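## Task

On the two-door cabinet beside arm1, complete a three-item stack. Bottom to top: the wooden block with one big hole, then the small sealed carton, then the short length of square timber. Each item must lie on a long face, sit about centred on the item beneath it, and not overhang the cabinet edges. Every other object must stay resting directly on the furniture it now occupies. The attempt fails if any object taken from a furniture top ends up on the floor without a gripper holding it. It also fails if any object goes inside or beneath furniture, even while held. The stack must stand by itself, not because a robot supports it. At the end, open the grippers and move the arms away.

## Robot and tools

Robots: three identical i2rt Big YAM arms named arm1, arm2 and arm3. Each has six revolute joints, a two-finger gripper and a wrist camera. The arms act independently and do not wait for one another. Reach is roughly 1.0 m from the joint-1 axis. Joints move at different speeds, so the hand can sweep a wide path between postures.

Frames: there is one shared scene frame with its origin on the floor and +z up. The hand point is midway between the fingertips. The hand z axis runs along the fingers, and the fingers close along the hand y axis. The robot feet poses are not printed. With joints 1 and 6 at 0 and the hand level and pointing forward, the wrist camera sits above the hand and looks toward the fingertips.

Tool execute_actions: arguments are actions and cameras. actions is a list holding one action object, or an empty list to only read state and images. The action object has one optional key per robot (arm1, arm2, arm3). Under each key is a joints object of absolute targets by name, not offsets:
- joint1_rad: -2.879 to 2.879. Base yaw; positive is counter-clockwise seen from above; 0 points the way the foot faces.
- joint2_rad: 0 to 3.141. Shoulder; 0 has the upper arm pointing backward and about level; increasing raises it and then brings it forward.
- joint3_rad: 0 to 3.019. Elbow; 0 is folded, and larger values open it.
- joint4_rad: -1.692 to 1.57. Hand pitch; positive tilts the fingers up.
- joint5_rad: -1.57 to 1.57. Hand side swing; positive is toward the arm's right.
- joint6_rad: -2.094 to 2.094. Hand roll; positive is clockwise viewed from behind the hand.
- gripper_m: 0 to 0.093 metres, the fingertip gap. Grip force is about 50 to 62 N per pad, lower on some grippers.
The done tolerances are ±0.045, 0.14, 0.09, 0.055, 0.03 and 0.035 rad for joints 1 to 6, and ±0.003 m for the gripper. All listed motions start together and may end at different times. An action runs for at most 15 s. A joint or arm left out may keep pushing toward an earlier target. An unknown key or an out-of-range value rejects the whole call, and nothing moves. cameras is a list drawn from arm1_cam_wrist, arm2_cam_wrist, arm3_cam_wrist, room_a, room_b and all. If it is omitted, null or ["all"], every camera is returned; [] returns none. The pictures line gives the order of the images. Example: {"arm1": {"joints": {"gripper_m": 0.05}}, "arm2": {"joints": {"joint1_rad": 0.3}}}.

Tool wait: seconds, from 0 to 10. It sends no new command, lets the simulation run, and returns the same state and images as an empty action.

Tool zoom_image: camera (one of the five camera names) and region [x0, y0, x1, y1] in image pixels, with the origin at the top-left and at most 504 by 504. It only works on a camera with a full image in the latest result. The images are 896x504.

Tool finished_scene: scene, the number of the current scene. It ends that scene permanently after the last command has been held, and it reports success and the next task. A reply with no tool call ends all remaining work.

Reading results: joint_positions gives the actual joint values. joint_status gives how each commanded motion ended. off_target means the joint rested away from its target and may still push. After contact_stop or time_out, the joint holds where it stopped; after time_out it may keep a target limited to 0.375, 0.375, 0.113, 0.225, 0.075 and 0.3 rad from its position for joints 1 to 6, keep pushing, and move there if freed. To relieve such pushing, command the reported position. "joint command not followed" (often with a cause line) means a self- or inter-arm clearance check blocked that arm's joint targets, although a gripper target still runs. Blocked joints show not_followed and may be retried with later actions. on_its_own lists behaviour the call did not command, and its "held at" value is a held target, not a position. A target very close to the current position may not move the joint. A joint carrying a load may sag. If a result reports a stop, later motion calls in that same reply are skipped.

Heat: sustained load or pushing warms the motors. MOTOR HOT appears from 85 °C. At 100 °C an OVER-TEMPERATURE FAULT releases that whole arm and gripper until it cools, and the arm drops. The affected keys then read limit_stop_at_motor_heat; resend those targets afterwards.

Cameras: room_a and room_b are fixed in the room; each arm has its own wrist camera. The calibration lines (K, distortion D, T_world_to_cam, pos_world) can be off by a few degrees and millimetres. Wrist camera poses also inherit errors from the joint readings.

Avoid: arms pressing hard against each other, which fails the task, or hitting each other. The clearance check can react late and ignores fingers, gripper housings and wrist cameras. The arms do not stop on contact and can push hard. Also avoid dropping, slipping or slamming objects, letting anything fall to the floor, and putting objects into or under furniture. Loose objects may occasionally be nudged by outside disturbances. The simulation keeps running while you think, with the last command held.

Each tool is called as name(argument=value, ...), one argument or row to a line, values as JSON.

## Session

execute_actions(
  actions=[],
)

Scene clock: 0.00 s.
arm1.joint_positions: joint1_rad=+0.871 joint2_rad=+0.320 joint3_rad=+1.699 joint4_rad=-1.535 joint5_rad=+0.035 joint6_rad=-0.015 gripper_m=+0.095
arm1.joint_status: not commanded
arm1.hand: x=+0.1931 y=+0.9471 z=+1.4867 quat_wxyz=(+0.138, +0.739, +0.181, -0.633) (m; scene frame)
arm2.joint_positions: joint1_rad=-0.582 joint2_rad=+0.349 joint3_rad=+1.703 joint4_rad=-1.213 joint5_rad=+0.272 joint6_rad=-0.074 gripper_m=+0.094
arm2.joint_status: not commanded
arm2.hand: x=-0.1070 y=+0.1342 z=+1.5948 quat_wxyz=(-0.460, +0.534, -0.388, -0.594) (m; scene frame)
arm3.joint_positions: joint1_rad=+0.668 joint2_rad=+0.445 joint3_rad=+1.713 joint4_rad=-1.479 joint5_rad=-0.181 joint6_rad=-0.236 gripper_m=+0.094
arm3.joint_status: not commanded
arm3.hand: x=-0.0366 y=-0.9752 z=+1.4556 quat_wxyz=(-0.584, +0.432, -0.645, -0.239) (m; scene frame)
pictures: arm1_cam_wrist, arm2_cam_wrist, arm3_cam_wrist, room_a, room_b
camera_calibration (this result's frames):
arm1_cam_wrist: T_world_to_cam=[[-0.44775, 0.892951, 0.0464623, -0.830778], [0.606907, 0.341657, -0.717589, 0.637966], [-0.656646, -0.293102, -0.694915, 1.55716], [0, 0, 0, 1]] pos_world=[0.263338, 0.980286, 1.57849]
arm2_cam_wrist: T_world_to_cam=[[0.960015, 0.279733, 0.0110174, 0.0490826], [0.142179, -0.453286, -0.879953, 1.48239], [-0.241158, 0.846334, -0.474934, 0.74388], [0, 0, 0, 1]] pos_world=[-0.0784926, 0.0286472, 1.65719]
arm3_cam_wrist: T_world_to_cam=[[0.841348, -0.500781, 0.203353, -0.755661], [-0.26902, -0.714316, -0.64605, 0.236431], [0.468788, 0.488846, -0.735708, 1.69344], [0, 0, 0, 1]] pos_world=[-0.0944851, -1.03737, 1.55229]
Images, in order (width x height): arm1_cam_wrist 896x504, arm2_cam_wrist 896x504, arm3_cam_wrist 896x504, room_a 896x504, room_b 896x504.

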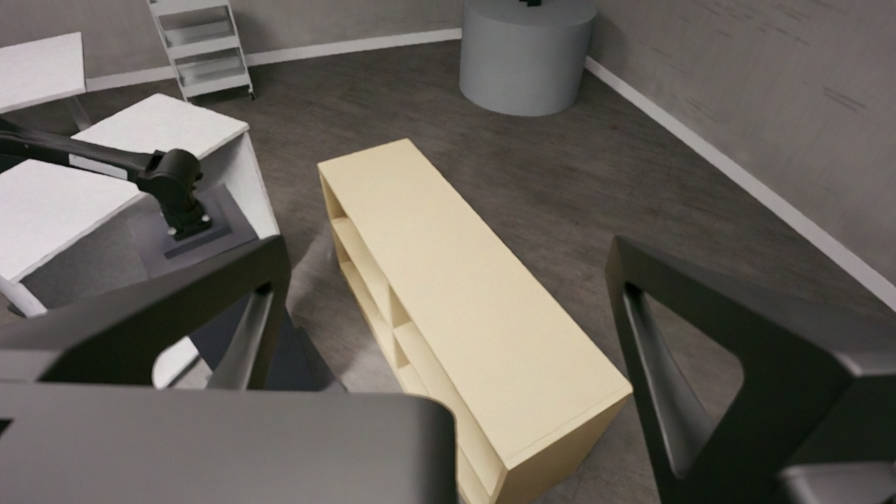

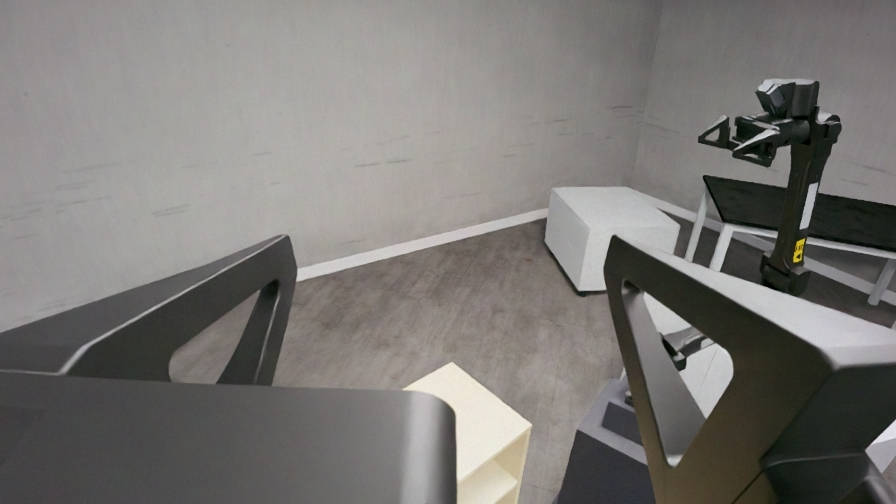

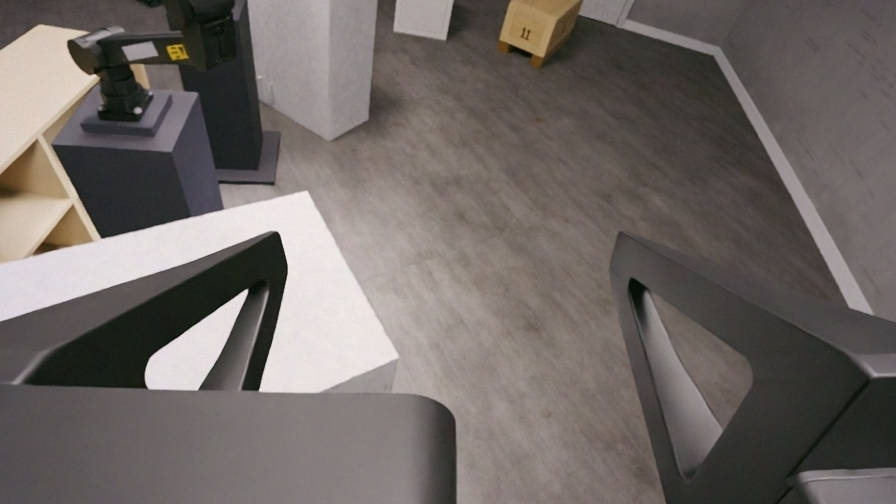

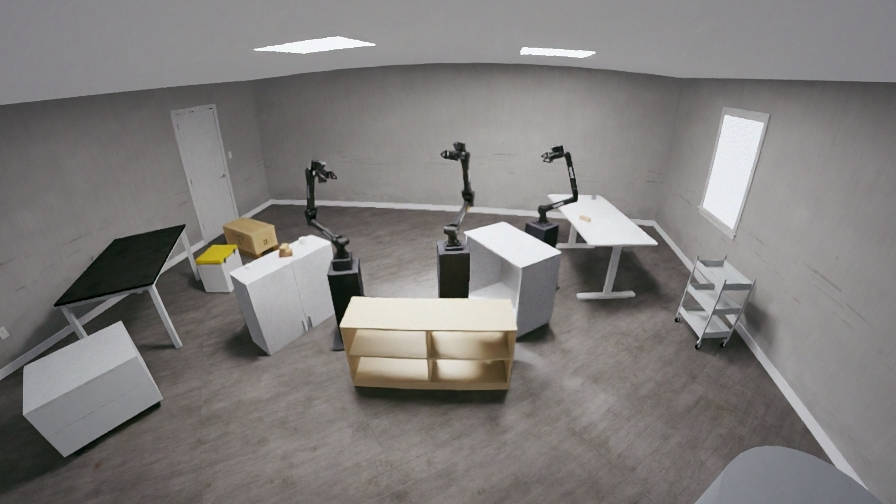

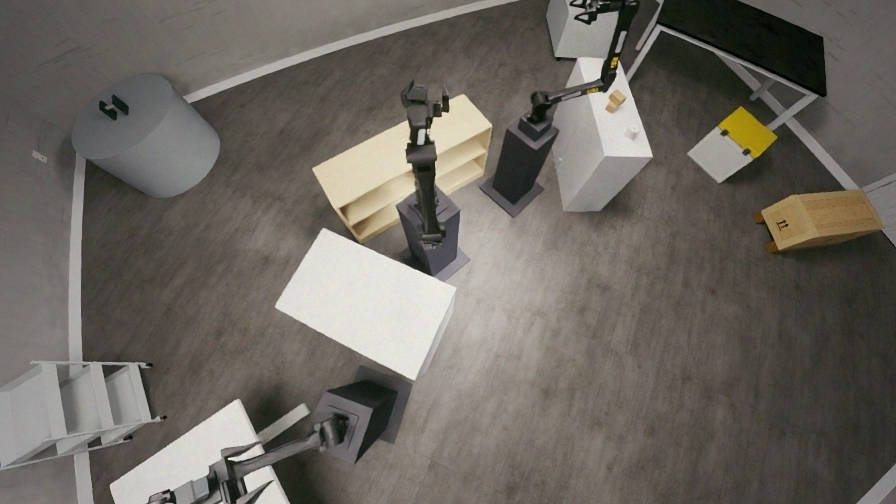

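zoom_image(
  camera="room_b",
  region=[540, 50, 680, 170],
)

zoom_image(
  camera="room_a",
  region=[220, 210, 360, 310],
)

zoom_image(
  camera="room_a",
  region=[520, 170, 670, 270],
)

zoom_image(
  camera="room_b",
  region=[90, 380, 330, 504],
)

Region (540, 50, 680, 170) of room_b's 896x504 image, scaled by 3.600, with more detail than that image has; it fills the top 432 rows of this view, and the rest is white.

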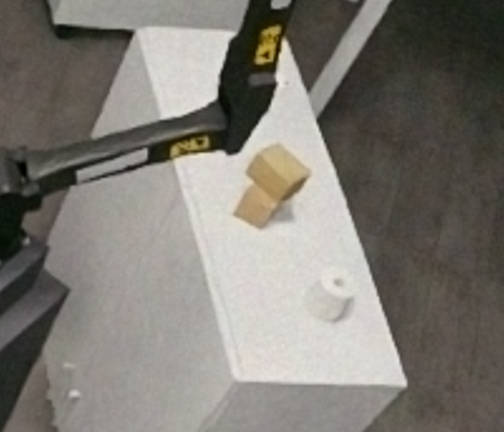

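Region (220, 210, 360, 310) of room_a's 896x504 image, scaled by 3.600, with more detail than that image has; it fills the top 360 rows of this view, and the rest is white.

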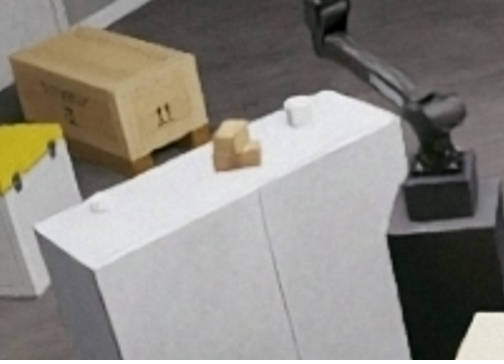

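Region (520, 170, 670, 270) of room_a's 896x504 image, scaled by 3.360, with more detail than that image has.

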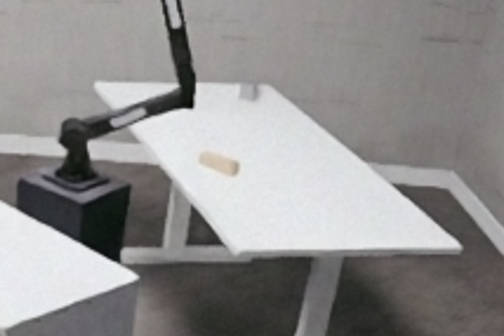

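Region (90, 380, 330, 504) of room_b's 896x504 image, scaled by 2.100, with more detail than that image has; it fills the top 260 rows of this view, and the rest is white.

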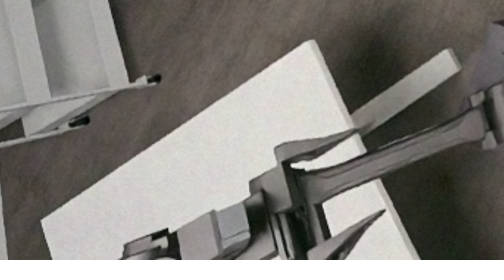

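zoom_image(
  camera="room_b",
  region=[290, 70, 530, 270],
)

zoom_image(
  camera="room_b",
  region=[260, 210, 480, 400],
)

Region (290, 70, 530, 270) of room_b's 896x504 image, scaled by 2.100, with more detail than that image has.

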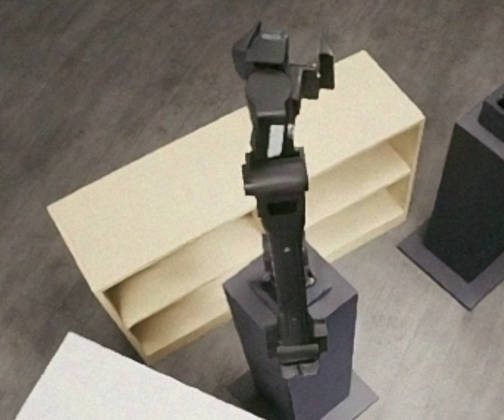

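Region (260, 210, 480, 400) of room_b's 896x504 image, scaled by 2.291, with more detail than that image has; it fills the top 435 rows of this view, and the rest is white.

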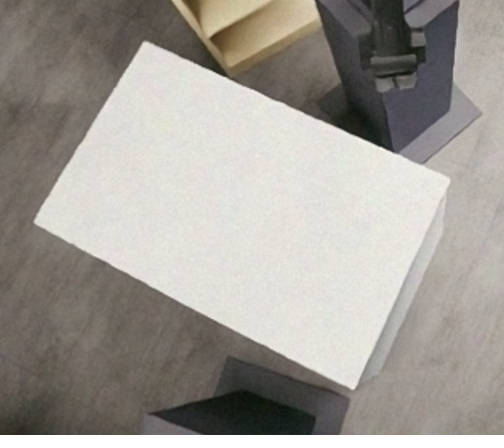

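execute_actions(
  actions=[
    {"arm1": {"joints": {"joint1_rad": -1.97, "joint2_rad": 1.58, "joint3_rad": 1.62, "joint4_rad": -1.26, "joint5_rad": 0, "joint6_rad": 0}}, "arm2": {"joints": {"joint1_rad": 2.08, "joint2_rad": 1.45, "joint3_rad": 1.52, "joint4_rad": -1.3, "joint5_rad": 0, "joint6_rad": 0}}, "arm3": {"joints": {"joint1_rad": -2.06, "joint2_rad": 1.58, "joint3_rad": 1.62, "joint4_rad": -1.26, "joint5_rad": 0, "joint6_rad": 0}}},
  ],
)

Scene clock: 122.50 s.
arm1.joint_positions: joint1_rad=-1.979 joint2_rad=+1.611 joint3_rad=+1.601 joint4_rad=-1.266 joint5_rad=-0.001 joint6_rad=-0.013 gripper_m=+0.095
arm1.joint_status: all done
arm1.hand: x=+0.5922 y=+1.3370 z=+1.1061 quat_wxyz=(-0.138, +0.383, -0.911, -0.058) (m; scene frame)
arm2.joint_positions: joint1_rad=+2.085 joint2_rad=+1.467 joint3_rad=+1.513 joint4_rad=-1.290 joint5_rad=-0.001 joint6_rad=-0.010 gripper_m=+0.094
arm2.joint_status: all done
arm2.hand: x=-0.1006 y=-0.4101 z=+1.1675 quat_wxyz=(+0.121, +0.663, +0.729, -0.114) (m; scene frame)
arm3.joint_positions: joint1_rad=-2.068 joint2_rad=+1.600 joint3_rad=+1.595 joint4_rad=-1.265 joint5_rad=+0.000 joint6_rad=-0.010 gripper_m=+0.094
arm3.joint_status: all done
arm3.hand: x=-0.2573 y=-1.5582 z=+1.0575 quat_wxyz=(-0.086, -0.813, -0.562, +0.123) (m; scene frame)
pictures: arm1_cam_wrist, arm2_cam_wrist, arm3_cam_wrist, room_a, room_b
camera_calibration (this result's frames):
arm1_cam_wrist: T_world_to_cam=[[0.729714, -0.683735, 0.00492322, 0.474143], [-0.652602, -0.694303, 0.303402, 0.991057], [-0.204029, -0.22461, -0.95285, 1.59475], [0, 0, 0, 1]] pos_world=[0.626151, 1.37048, 1.21653]
arm2_cam_wrist: T_world_to_cam=[[-0.997162, -0.0752445, -0.00241102, -0.12683], [-0.0728002, 0.955622, 0.285458, 0.054271], [-0.0191751, 0.284823, -0.958388, 1.35966], [0, 0, 0, 1]] pos_world=[-0.0964479, -0.448667, 1.28728]
arm3_cam_wrist: T_world_to_cam=[[-0.939786, 0.341609, -0.0102847, 0.29933], [0.31931, 0.888373, 0.329899, 1.12002], [0.121833, 0.306751, -0.94396, 1.63624], [0, 0, 0, 1]] pos_world=[-0.275675, -1.59916, 1.17813]
Images, in order (width x height): arm1_cam_wrist 896x504, arm2_cam_wrist 896x504, arm3_cam_wrist 896x504, room_a 896x504, room_b 896x504.

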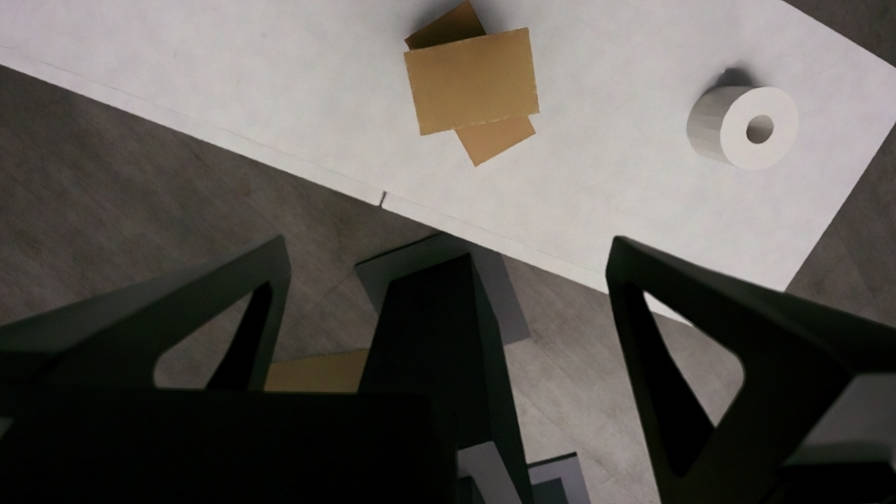

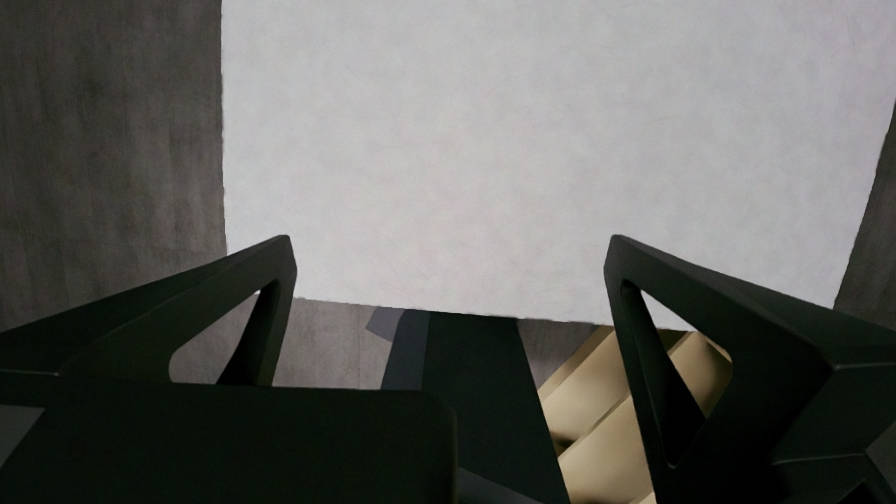

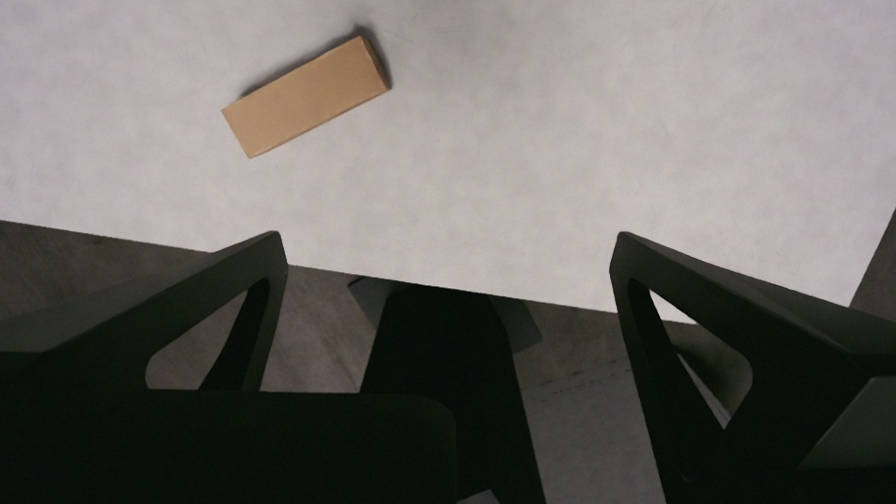

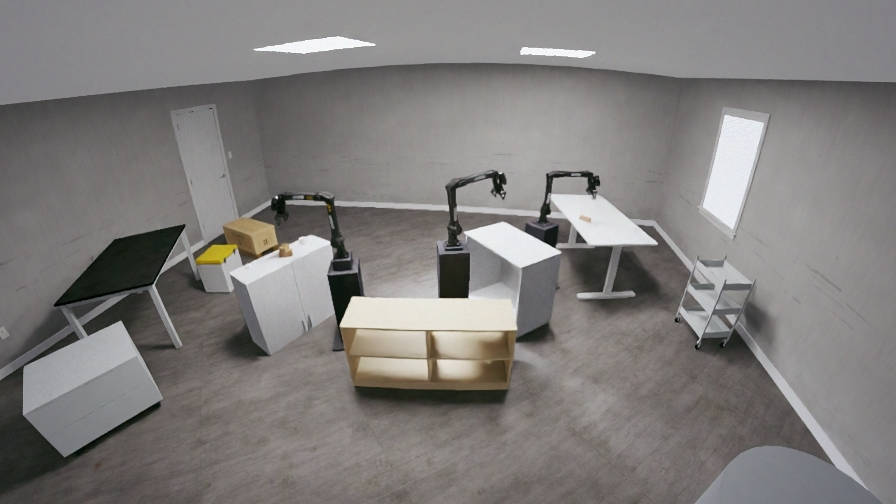

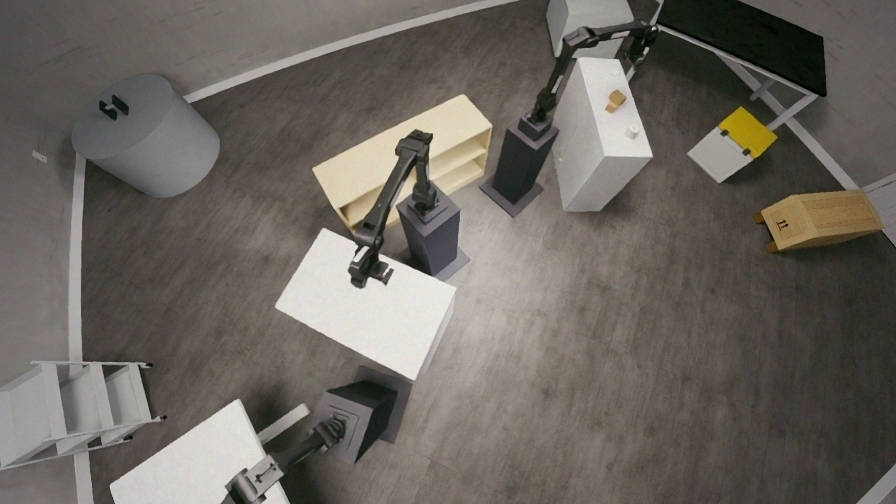

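zoom_image(
  camera="arm1_cam_wrist",
  region=[360, 0, 600, 190],
)

zoom_image(
  camera="arm3_cam_wrist",
  region=[200, 10, 420, 180],
)

Region (360, 0, 600, 190) of arm1_cam_wrist's 896x504 image, scaled by 2.100, with more detail than that image has; it fills the top 399 rows of this view, and the rest is white.

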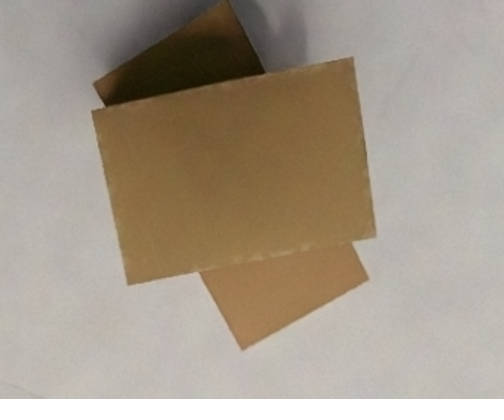

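Region (200, 10, 420, 180) of arm3_cam_wrist's 896x504 image, scaled by 2.291, with more detail than that image has; it fills the top 389 rows of this view, and the rest is white.

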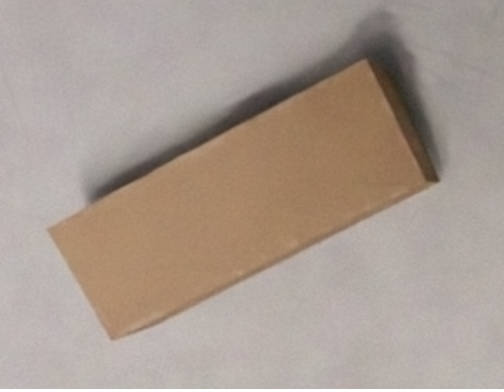

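zoom_image(
  camera="arm2_cam_wrist",
  region=[180, 200, 400, 340],
)

zoom_image(
  camera="arm2_cam_wrist",
  region=[680, 60, 896, 340],
)

Region (180, 200, 400, 340) of arm2_cam_wrist's 896x504 image, scaled by 2.291, with more detail than that image has; it fills the top 321 rows of this view, and the rest is white.

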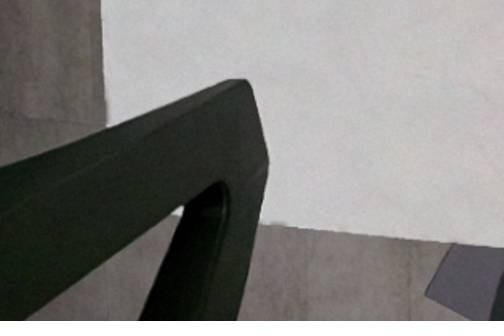

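Region (680, 60, 896, 340) of arm2_cam_wrist's 896x504 image, scaled by 1.800, with more detail than that image has; it fills the left 389 columns of this view, and the rest is white.

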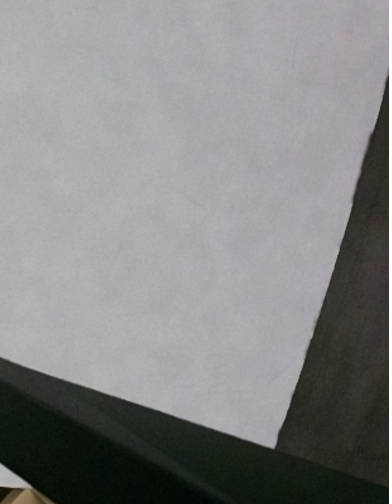

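execute_actions(
  actions=[
    {"arm1": {"joints": {"joint1_rad": -2.018, "joint2_rad": 1.975, "joint3_rad": 1.99, "joint4_rad": -1.555}}, "arm2": {"joints": {"joint1_rad": 1.2}}, "arm3": {"joints": {"joint1_rad": -1.852, "joint2_rad": 1.98, "joint3_rad": 1.74, "joint4_rad": -1.30, "joint6_rad": 1.355}}},
  ],
  cameras=["arm1_cam_wrist", "arm3_cam_wrist", "room_b"],
)

Scene clock: 244.57 s.
arm1.joint_positions: joint1_rad=-2.016 joint2_rad=+1.997 joint3_rad=+1.933 joint4_rad=-1.540 joint5_rad=-0.001 joint6_rad=-0.013 gripper_m=+0.095
arm1.joint_status: all done
arm1.hand: x=+0.6467 y=+1.3603 z=+1.0168 quat_wxyz=(+0.013, +0.371, -0.929, +0.003) (m; scene frame)
arm2.joint_positions: joint1_rad=+1.197 joint2_rad=+1.467 joint3_rad=+1.513 joint4_rad=-1.290 joint5_rad=+0.001 joint6_rad=-0.010 gripper_m=+0.094
arm2.joint_status: all done
arm2.hand: x=-0.5110 y=-0.2554 z=+1.1673 quat_wxyz=(+0.063, +0.913, +0.373, -0.154) (m; scene frame)
arm3.joint_positions: joint1_rad=-1.847 joint2_rad=+1.989 joint3_rad=+1.712 joint4_rad=-1.290 joint5_rad=-0.001 joint6_rad=+1.343 gripper_m=+0.094
arm3.joint_status: all done
arm3.hand: x=-0.1452 y=-1.6399 z=+0.8860 quat_wxyz=(-0.002, -0.999, -0.039, -0.003) (m; scene frame)
pictures: arm1_cam_wrist, arm3_cam_wrist, room_b
camera_calibration (this result's frames):
arm1_cam_wrist: T_world_to_cam=[[0.704853, -0.709319, -0.00690521, 0.513599], [-0.567986, -0.570188, 0.593531, 0.55131], [-0.42494, -0.41443, -0.804782, 1.77649], [0, 0, 0, 1]] pos_world=[0.706025, 1.41489, 1.10601]
arm3_cam_wrist: T_world_to_cam=[[-0.0876631, 0.996013, -0.0165456, 1.63326], [0.796896, 0.0800849, 0.598785, -0.280953], [0.597723, 0.0393063, -0.800739, 0.989376], [0, 0, 0, 1]] pos_world=[-0.224306, -1.64313, 0.987486]
Images, in order (width x height): arm1_cam_wrist 896x504, arm3_cam_wrist 896x504, room_b 896x504.

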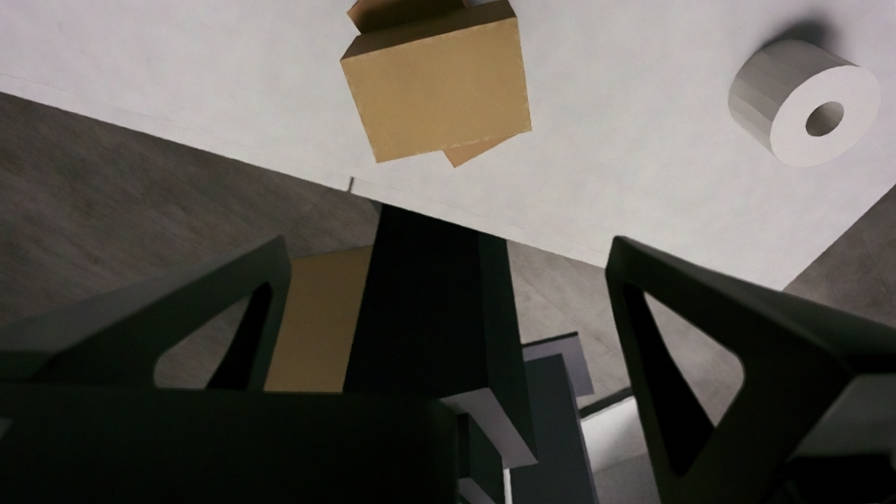

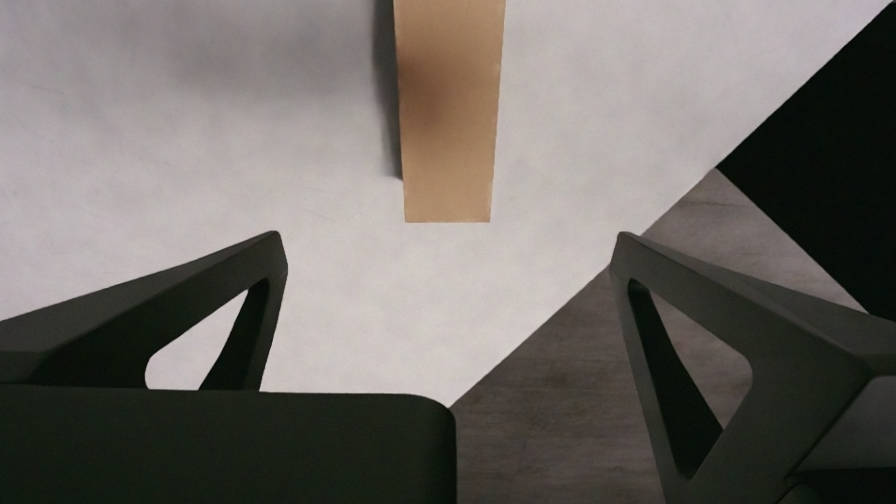

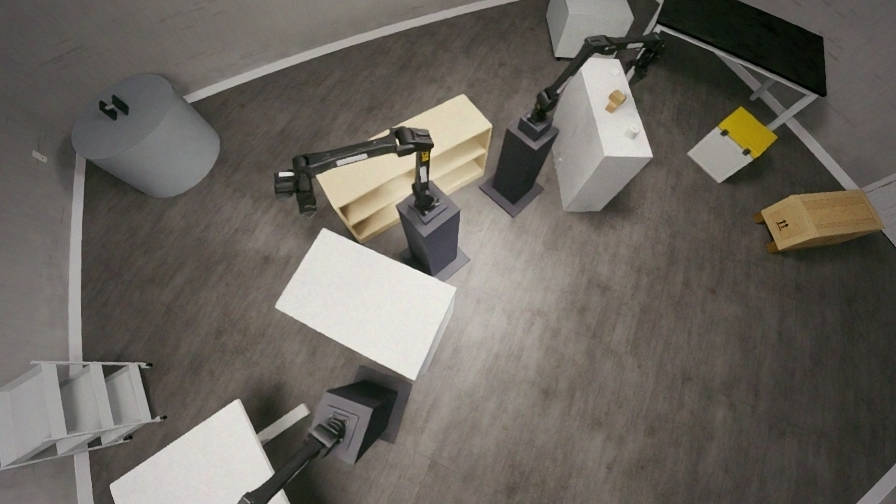

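execute_actions(
  actions=[
    {"arm3": {"joints": {"joint1_rad": -1.878, "joint2_rad": 2.122, "joint3_rad": 1.60, "joint4_rad": -1.0}}},
  ],
  cameras=["arm1_cam_wrist", "arm3_cam_wrist"],
)

Scene clock: 278.90 s.
arm1.joint_positions: joint1_rad=-2.016 joint2_rad=+1.997 joint3_rad=+1.933 joint4_rad=-1.540 joint5_rad=-0.001 joint6_rad=-0.013 gripper_m=+0.095
arm1.joint_status: not commanded
arm1.hand: x=+0.6467 y=+1.3603 z=+1.0168 quat_wxyz=(+0.013, +0.371, -0.929, +0.003) (m; scene frame)
arm2.joint_positions: joint1_rad=+1.197 joint2_rad=+1.467 joint3_rad=+1.513 joint4_rad=-1.290 joint5_rad=+0.001 joint6_rad=-0.010 gripper_m=+0.094
arm2.joint_status: not commanded
arm2.hand: x=-0.5110 y=-0.2554 z=+1.1673 quat_wxyz=(+0.063, +0.913, +0.373, -0.154) (m; scene frame)
arm3.joint_positions: joint1_rad=-1.872 joint2_rad=+2.135 joint3_rad=+1.581 joint4_rad=-1.014 joint5_rad=-0.001 joint6_rad=+1.344 gripper_m=+0.094
arm3.joint_status: all done
arm3.hand: x=-0.1595 y=-1.6393 z=+0.7552 quat_wxyz=(-0.003, -1.000, -0.026, -0.003) (m; scene frame)
pictures: arm1_cam_wrist, arm3_cam_wrist
camera_calibration (this result's frames):
arm1_cam_wrist: T_world_to_cam=[[0.704853, -0.709319, -0.00690521, 0.513599], [-0.567986, -0.570188, 0.593531, 0.55131], [-0.42494, -0.41443, -0.804782, 1.77649], [0, 0, 0, 1]] pos_world=[0.706025, 1.41489, 1.10601]
arm3_cam_wrist: T_world_to_cam=[[-0.0614071, 0.997962, -0.0173322, 1.63721], [0.798329, 0.059531, 0.599272, -0.225115], [0.599083, 0.0229628, -0.800358, 0.866288], [0, 0, 0, 1]] pos_world=[-0.238727, -1.64036, 0.856621]
Images, in order (width x height): arm1_cam_wrist 896x504, arm3_cam_wrist 896x504.

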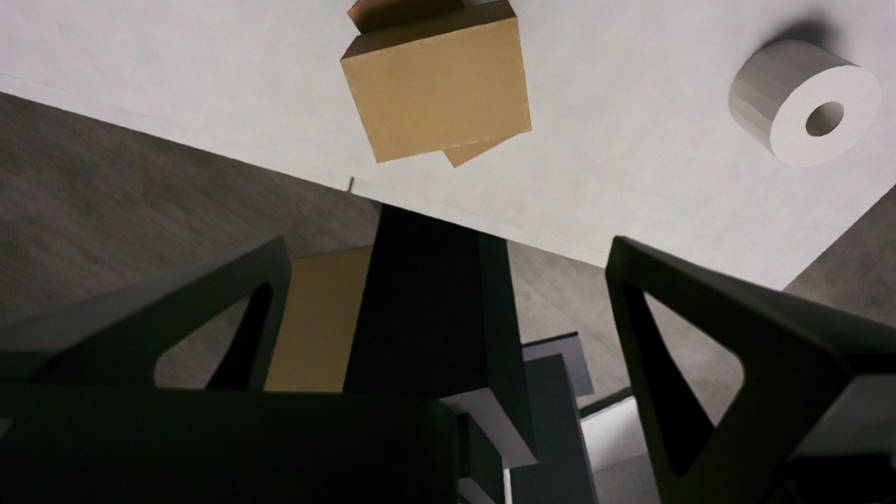

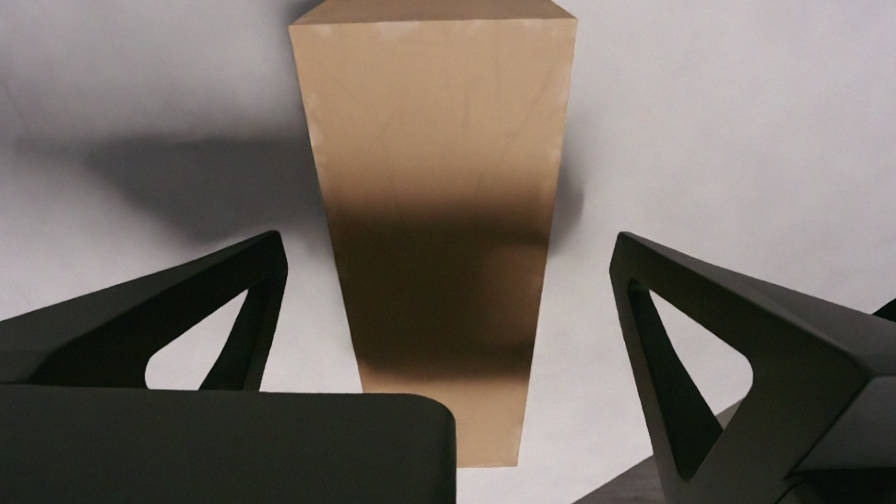

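zoom_image(
  camera="arm1_cam_wrist",
  region=[320, 0, 560, 190],
)

Region (320, 0, 560, 190) of arm1_cam_wrist's 896x504 image, scaled by 2.100, with more detail than that image has; it fills the top 399 rows of this view, and the rest is white.

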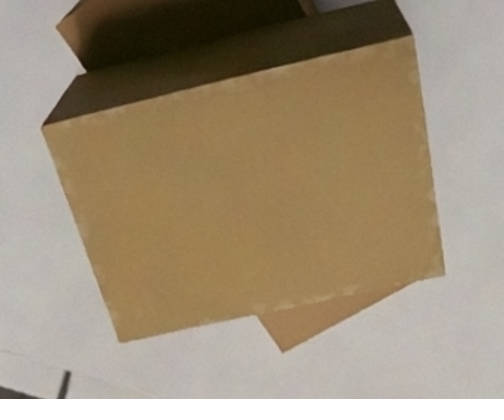

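execute_actions(
  actions=[
    {"arm1": {"joints": {"joint1_rad": -1.86}}, "arm3": {"joints": {"gripper_m": 0.035}}},
  ],
  cameras=["arm1_cam_wrist", "arm3_cam_wrist"],
)

Scene clock: 338.83 s.
arm1.joint_positions: joint1_rad=-1.860 joint2_rad=+1.997 joint3_rad=+1.933 joint4_rad=-1.540 joint5_rad=-0.001 joint6_rad=-0.013 gripper_m=+0.095
arm1.joint_status: all done
arm1.hand: x=+0.5769 y=+1.4249 z=+1.0170 quat_wxyz=(+0.012, +0.442, -0.897, +0.004) (m; scene frame)
arm2.joint_positions: joint1_rad=+1.197 joint2_rad=+1.467 joint3_rad=+1.513 joint4_rad=-1.290 joint5_rad=+0.001 joint6_rad=-0.010 gripper_m=+0.094
arm2.joint_status: not commanded
arm2.hand: x=-0.5110 y=-0.2554 z=+1.1673 quat_wxyz=(+0.063, +0.913, +0.373, -0.154) (m; scene frame)
arm3.joint_positions: joint1_rad=-1.872 joint2_rad=+2.135 joint3_rad=+1.581 joint4_rad=-1.012 joint5_rad=-0.001 joint6_rad=+1.345 gripper_m=+0.045
arm3.joint_status: gripper_m off_target (ended at +0.045, target +0.035)
arm3.hand: x=-0.1596 y=-1.6397 z=+0.7552 quat_wxyz=(-0.004, -1.000, -0.026, -0.003) (m; scene frame)
pictures: arm1_cam_wrist, arm3_cam_wrist
camera_calibration (this result's frames):
arm1_cam_wrist: T_world_to_cam=[[0.806067, -0.591795, -0.00590888, 0.381767], [-0.473574, -0.650965, 0.593273, 0.609261], [-0.354942, -0.475419, -0.80498, 1.8205], [0, 0, 0, 1]] pos_world=[0.626973, 1.48803, 1.10626]
arm3_cam_wrist: T_world_to_cam=[[-0.0606422, 0.997982, -0.0188116, 1.63884], [0.79853, 0.059813, 0.598975, -0.224323], [0.598892, 0.0213016, -0.800546, 0.863725], [0, 0, 0, 1]] pos_world=[-0.238766, -1.64052, 0.856645]
Images, in order (width x height): arm1_cam_wrist 896x504, arm3_cam_wrist 896x504.

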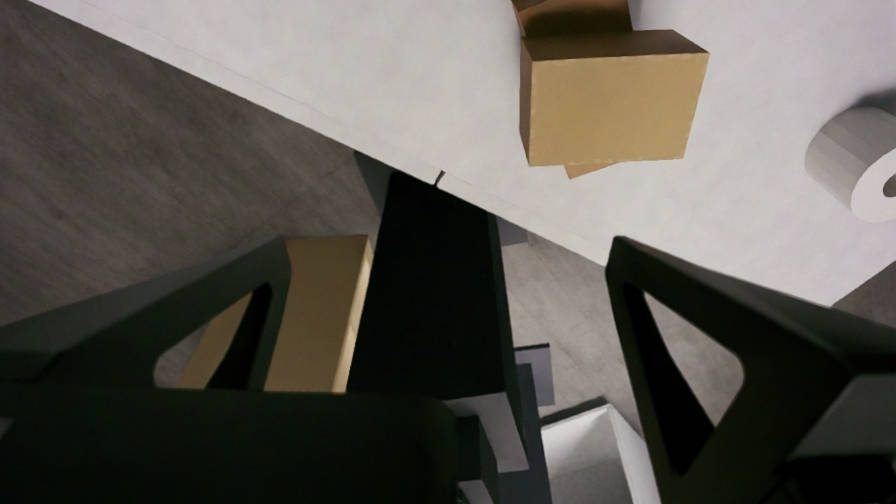

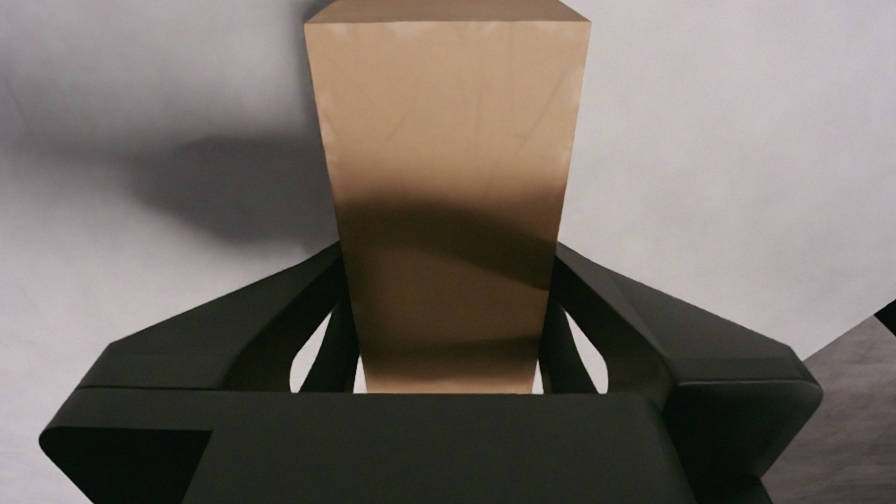

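zoom_image(
  camera="arm1_cam_wrist",
  region=[490, 0, 730, 190],
)

execute_actions(
  actions=[
    {"arm3": {"joints": {"joint2_rad": 1.8}}},
  ],
  cameras=["arm3_cam_wrist"],
)

Region (490, 0, 730, 190) of arm1_cam_wrist's 896x504 image, scaled by 2.100, with more detail than that image has; it fills the top 399 rows of this view, and the rest is white.

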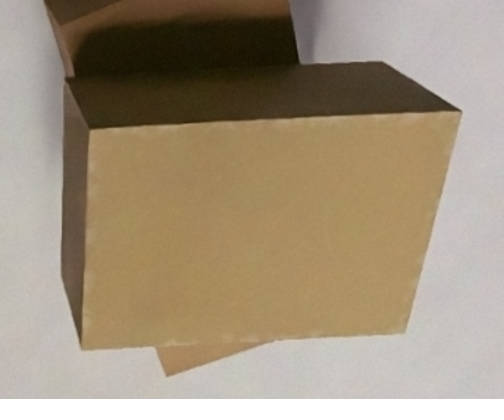

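Scene clock: 347.43 s.
arm1.joint_positions: joint1_rad=-1.860 joint2_rad=+1.997 joint3_rad=+1.933 joint4_rad=-1.540 joint5_rad=-0.001 joint6_rad=-0.013 gripper_m=+0.095
arm1.joint_status: not commanded
arm1.hand: x=+0.5769 y=+1.4249 z=+1.0170 quat_wxyz=(+0.012, +0.442, -0.897, +0.004) (m; scene frame)
arm2.joint_positions: joint1_rad=+1.197 joint2_rad=+1.467 joint3_rad=+1.513 joint4_rad=-1.290 joint5_rad=+0.001 joint6_rad=-0.010 gripper_m=+0.094
arm2.joint_status: not commanded
arm2.hand: x=-0.5110 y=-0.2554 z=+1.1673 quat_wxyz=(+0.063, +0.913, +0.373, -0.154) (m; scene frame)
arm3.joint_positions: joint1_rad=-1.872 joint2_rad=+1.825 joint3_rad=+1.571 joint4_rad=-1.012 joint5_rad=-0.001 joint6_rad=+1.345 gripper_m=+0.045
arm3.joint_status: all done
arm3.hand: x=-0.1638 y=-1.6577 z=+0.9372 quat_wxyz=(-0.150, -0.988, -0.025, +0.027) (m; scene frame)
pictures: arm3_cam_wrist
camera_calibration (this result's frames):
arm3_cam_wrist: T_world_to_cam=[[-0.0675524, 0.949887, -0.305208, 1.8475], [0.827953, 0.224064, 0.51409, 0.0277197], [0.556713, -0.21797, -0.801598, 0.609731], [0, 0, 0, 1]] pos_world=[-0.237594, -1.62822, 1.03838]
Images, in order (width x height): arm3_cam_wrist 896x504.

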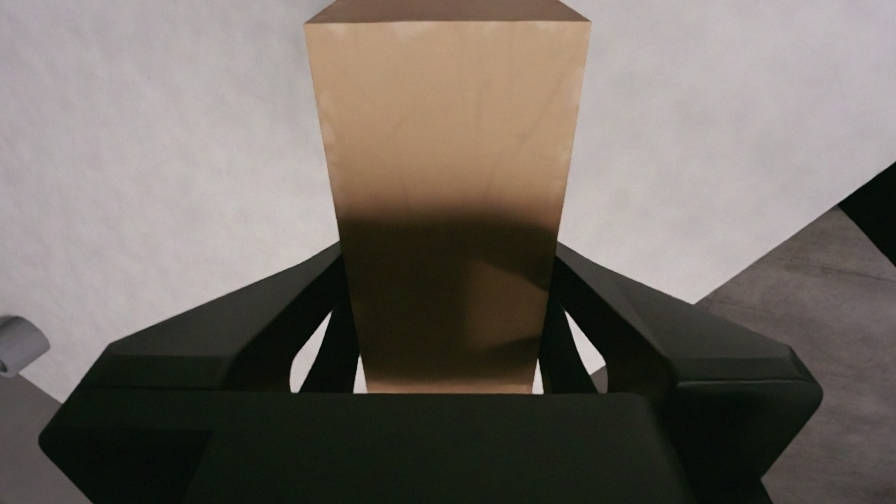

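execute_actions(
  actions=[
    {"arm1": {"joints": {"joint1_rad": -0.2, "joint2_rad": 1.58, "joint3_rad": 1.62, "joint4_rad": -1.26}}, "arm3": {"joints": {"joint1_rad": 1.495, "joint2_rad": 1.94, "joint3_rad": 1.67, "joint4_rad": -1.277, "joint6_rad": -0.012}}},
  ],
  cameras=["arm3_cam_wrist", "room_a", "room_b"],
)

Scene clock: 380.73 s.
arm1.joint_positions: joint1_rad=-0.191 joint2_rad=+1.585 joint3_rad=+1.622 joint4_rad=-1.270 joint5_rad=+0.000 joint6_rad=-0.012 gripper_m=+0.095
arm1.joint_status: all done
arm1.hand: x=-0.2736 y=+1.2451 z=+1.1269 quat_wxyz=(-0.052, +0.948, -0.271, -0.161) (m; scene frame)
arm2.joint_positions: joint1_rad=+1.197 joint2_rad=+1.467 joint3_rad=+1.513 joint4_rad=-1.290 joint5_rad=+0.001 joint6_rad=-0.010 gripper_m=+0.094
arm2.joint_status: not commanded
arm2.hand: x=-0.5110 y=-0.2554 z=+1.1673 quat_wxyz=(+0.063, +0.913, +0.373, -0.154) (m; scene frame)
arm3.joint_positions: joint1_rad=+1.505 joint2_rad=+1.975 joint3_rad=+1.634 joint4_rad=-1.264 joint5_rad=-0.002 joint6_rad=-0.002 gripper_m=+0.045
arm3.joint_status: all done
arm3.hand: x=-0.0899 y=-0.4573 z=+0.8645 quat_wxyz=(+0.012, +0.729, -0.685, +0.014) (m; scene frame)
pictures: arm3_cam_wrist, room_a, room_b
camera_calibration (this result's frames):
arm3_cam_wrist: T_world_to_cam=[[0.997416, 0.071244, -0.00923385, 0.128124], [0.0614243, -0.779075, 0.623914, -0.887578], [0.0372562, -0.622869, -0.781439, 0.522716], [0, 0, 0, 1]] pos_world=[-0.0927484, -0.375035, 0.963426]
Images, in order (width x height): arm3_cam_wrist 896x504, room_a 896x504, room_b 896x504.

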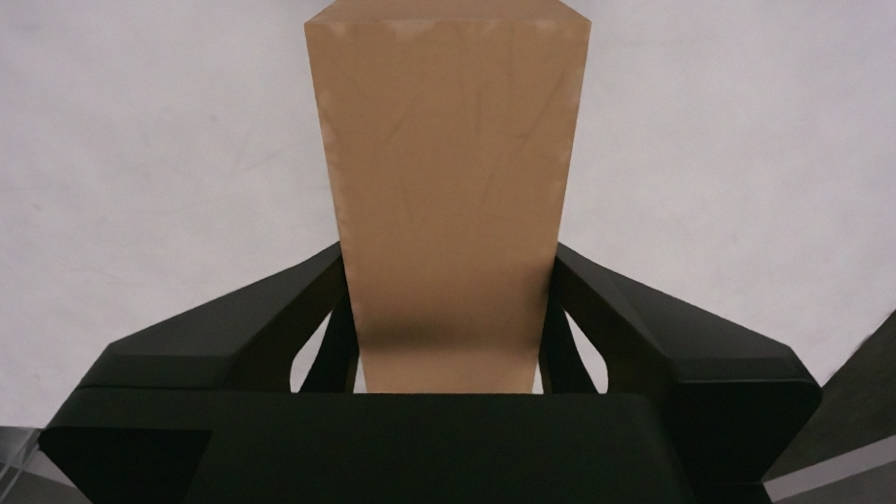

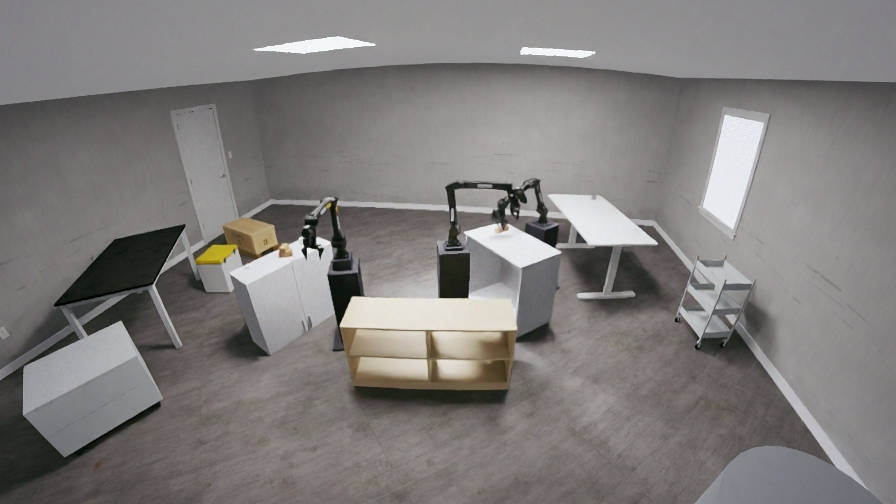

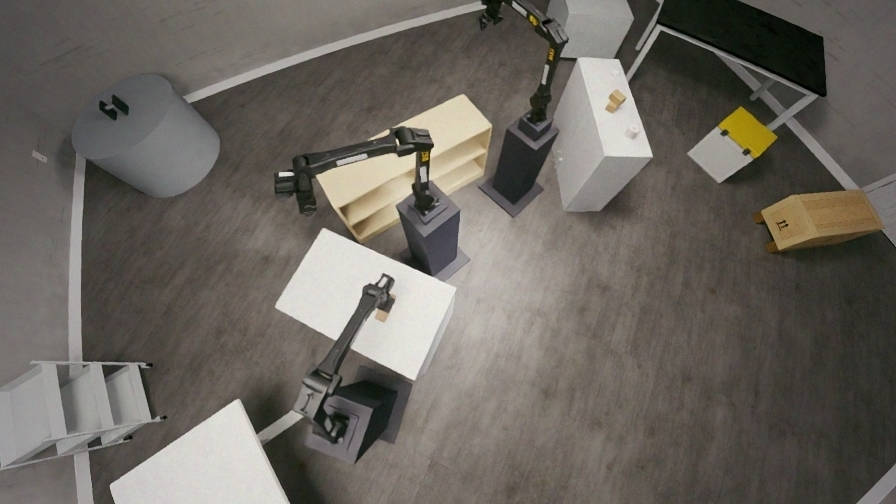

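execute_actions(
  actions=[
    {"arm3": {"joints": {"joint3_rad": 1.558, "joint4_rad": -1.125}}},
  ],
  cameras=["arm3_cam_wrist", "room_a"],
)

Scene clock: 393.17 s.
arm1.joint_positions: joint1_rad=-0.191 joint2_rad=+1.585 joint3_rad=+1.622 joint4_rad=-1.270 joint5_rad=+0.000 joint6_rad=-0.012 gripper_m=+0.095
arm1.joint_status: not commanded
arm1.hand: x=-0.2736 y=+1.2451 z=+1.1269 quat_wxyz=(-0.052, +0.948, -0.271, -0.161) (m; scene frame)
arm2.joint_positions: joint1_rad=+1.197 joint2_rad=+1.467 joint3_rad=+1.513 joint4_rad=-1.290 joint5_rad=+0.001 joint6_rad=-0.010 gripper_m=+0.094
arm2.joint_status: not commanded
arm2.hand: x=-0.5110 y=-0.2554 z=+1.1673 quat_wxyz=(+0.063, +0.913, +0.373, -0.154) (m; scene frame)
arm3.joint_positions: joint1_rad=+1.505 joint2_rad=+1.964 joint3_rad=+1.542 joint4_rad=-1.139 joint5_rad=-0.002 joint6_rad=-0.002 gripper_m=+0.045
arm3.joint_status: all done
arm3.hand: x=-0.0895 y=-0.4615 z=+0.8382 quat_wxyz=(-0.004, +0.729, -0.685, -0.002) (m; scene frame)
pictures: arm3_cam_wrist, room_a
camera_calibration (this result's frames):
arm3_cam_wrist: T_world_to_cam=[[0.997376, 0.0718719, -0.00874734, 0.12767], [0.063247, -0.806071, 0.58843, -0.857037], [0.0352406, -0.587439, -0.808501, 0.538416], [0, 0, 0, 1]] pos_world=[-0.0921042, -0.383722, 0.940733]
Images, in order (width x height): arm3_cam_wrist 896x504, room_a 896x504.

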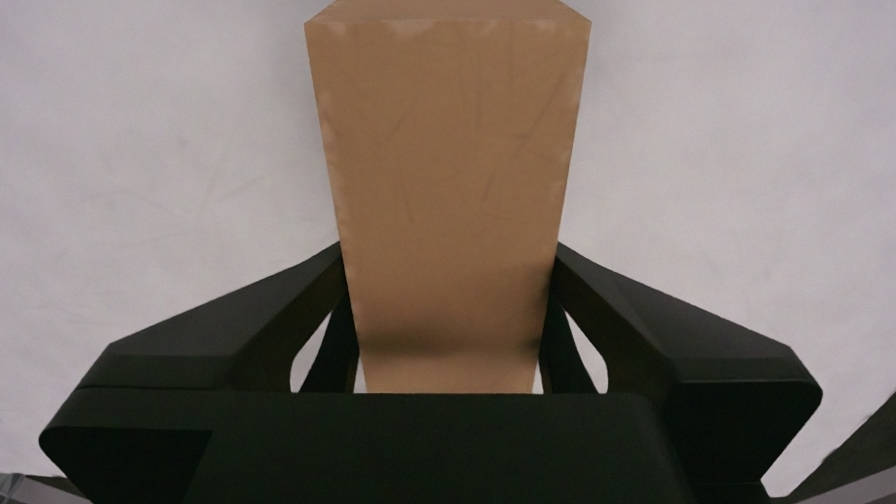

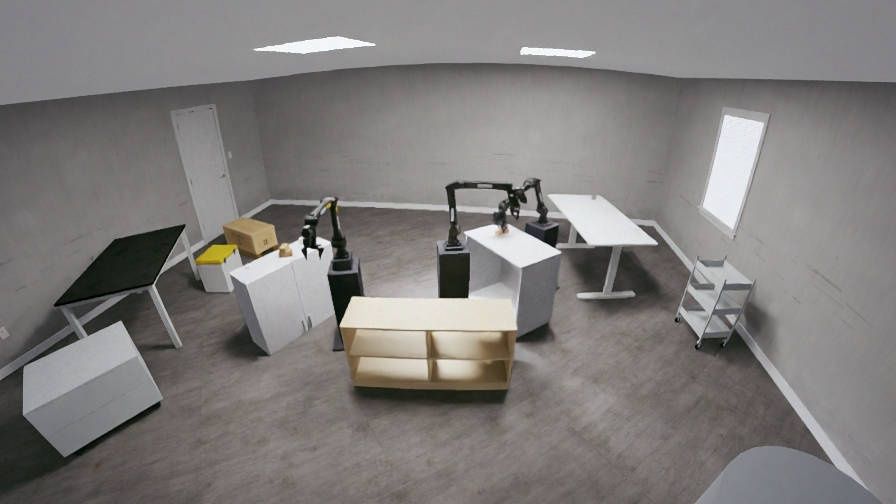

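zoom_image(
  camera="room_a",
  region=[470, 200, 540, 250],
)

Region (470, 200, 540, 250) of room_a's 896x504 image, scaled by 7.200, with more detail than that image has; it fills the top 360 rows of this view, and the rest is white.

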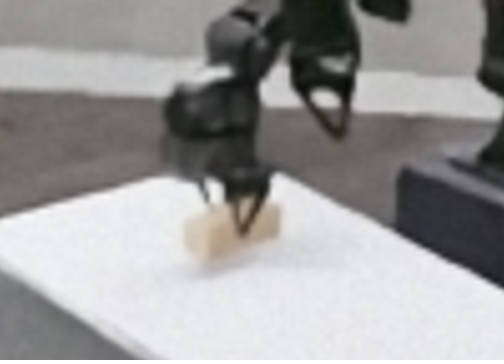

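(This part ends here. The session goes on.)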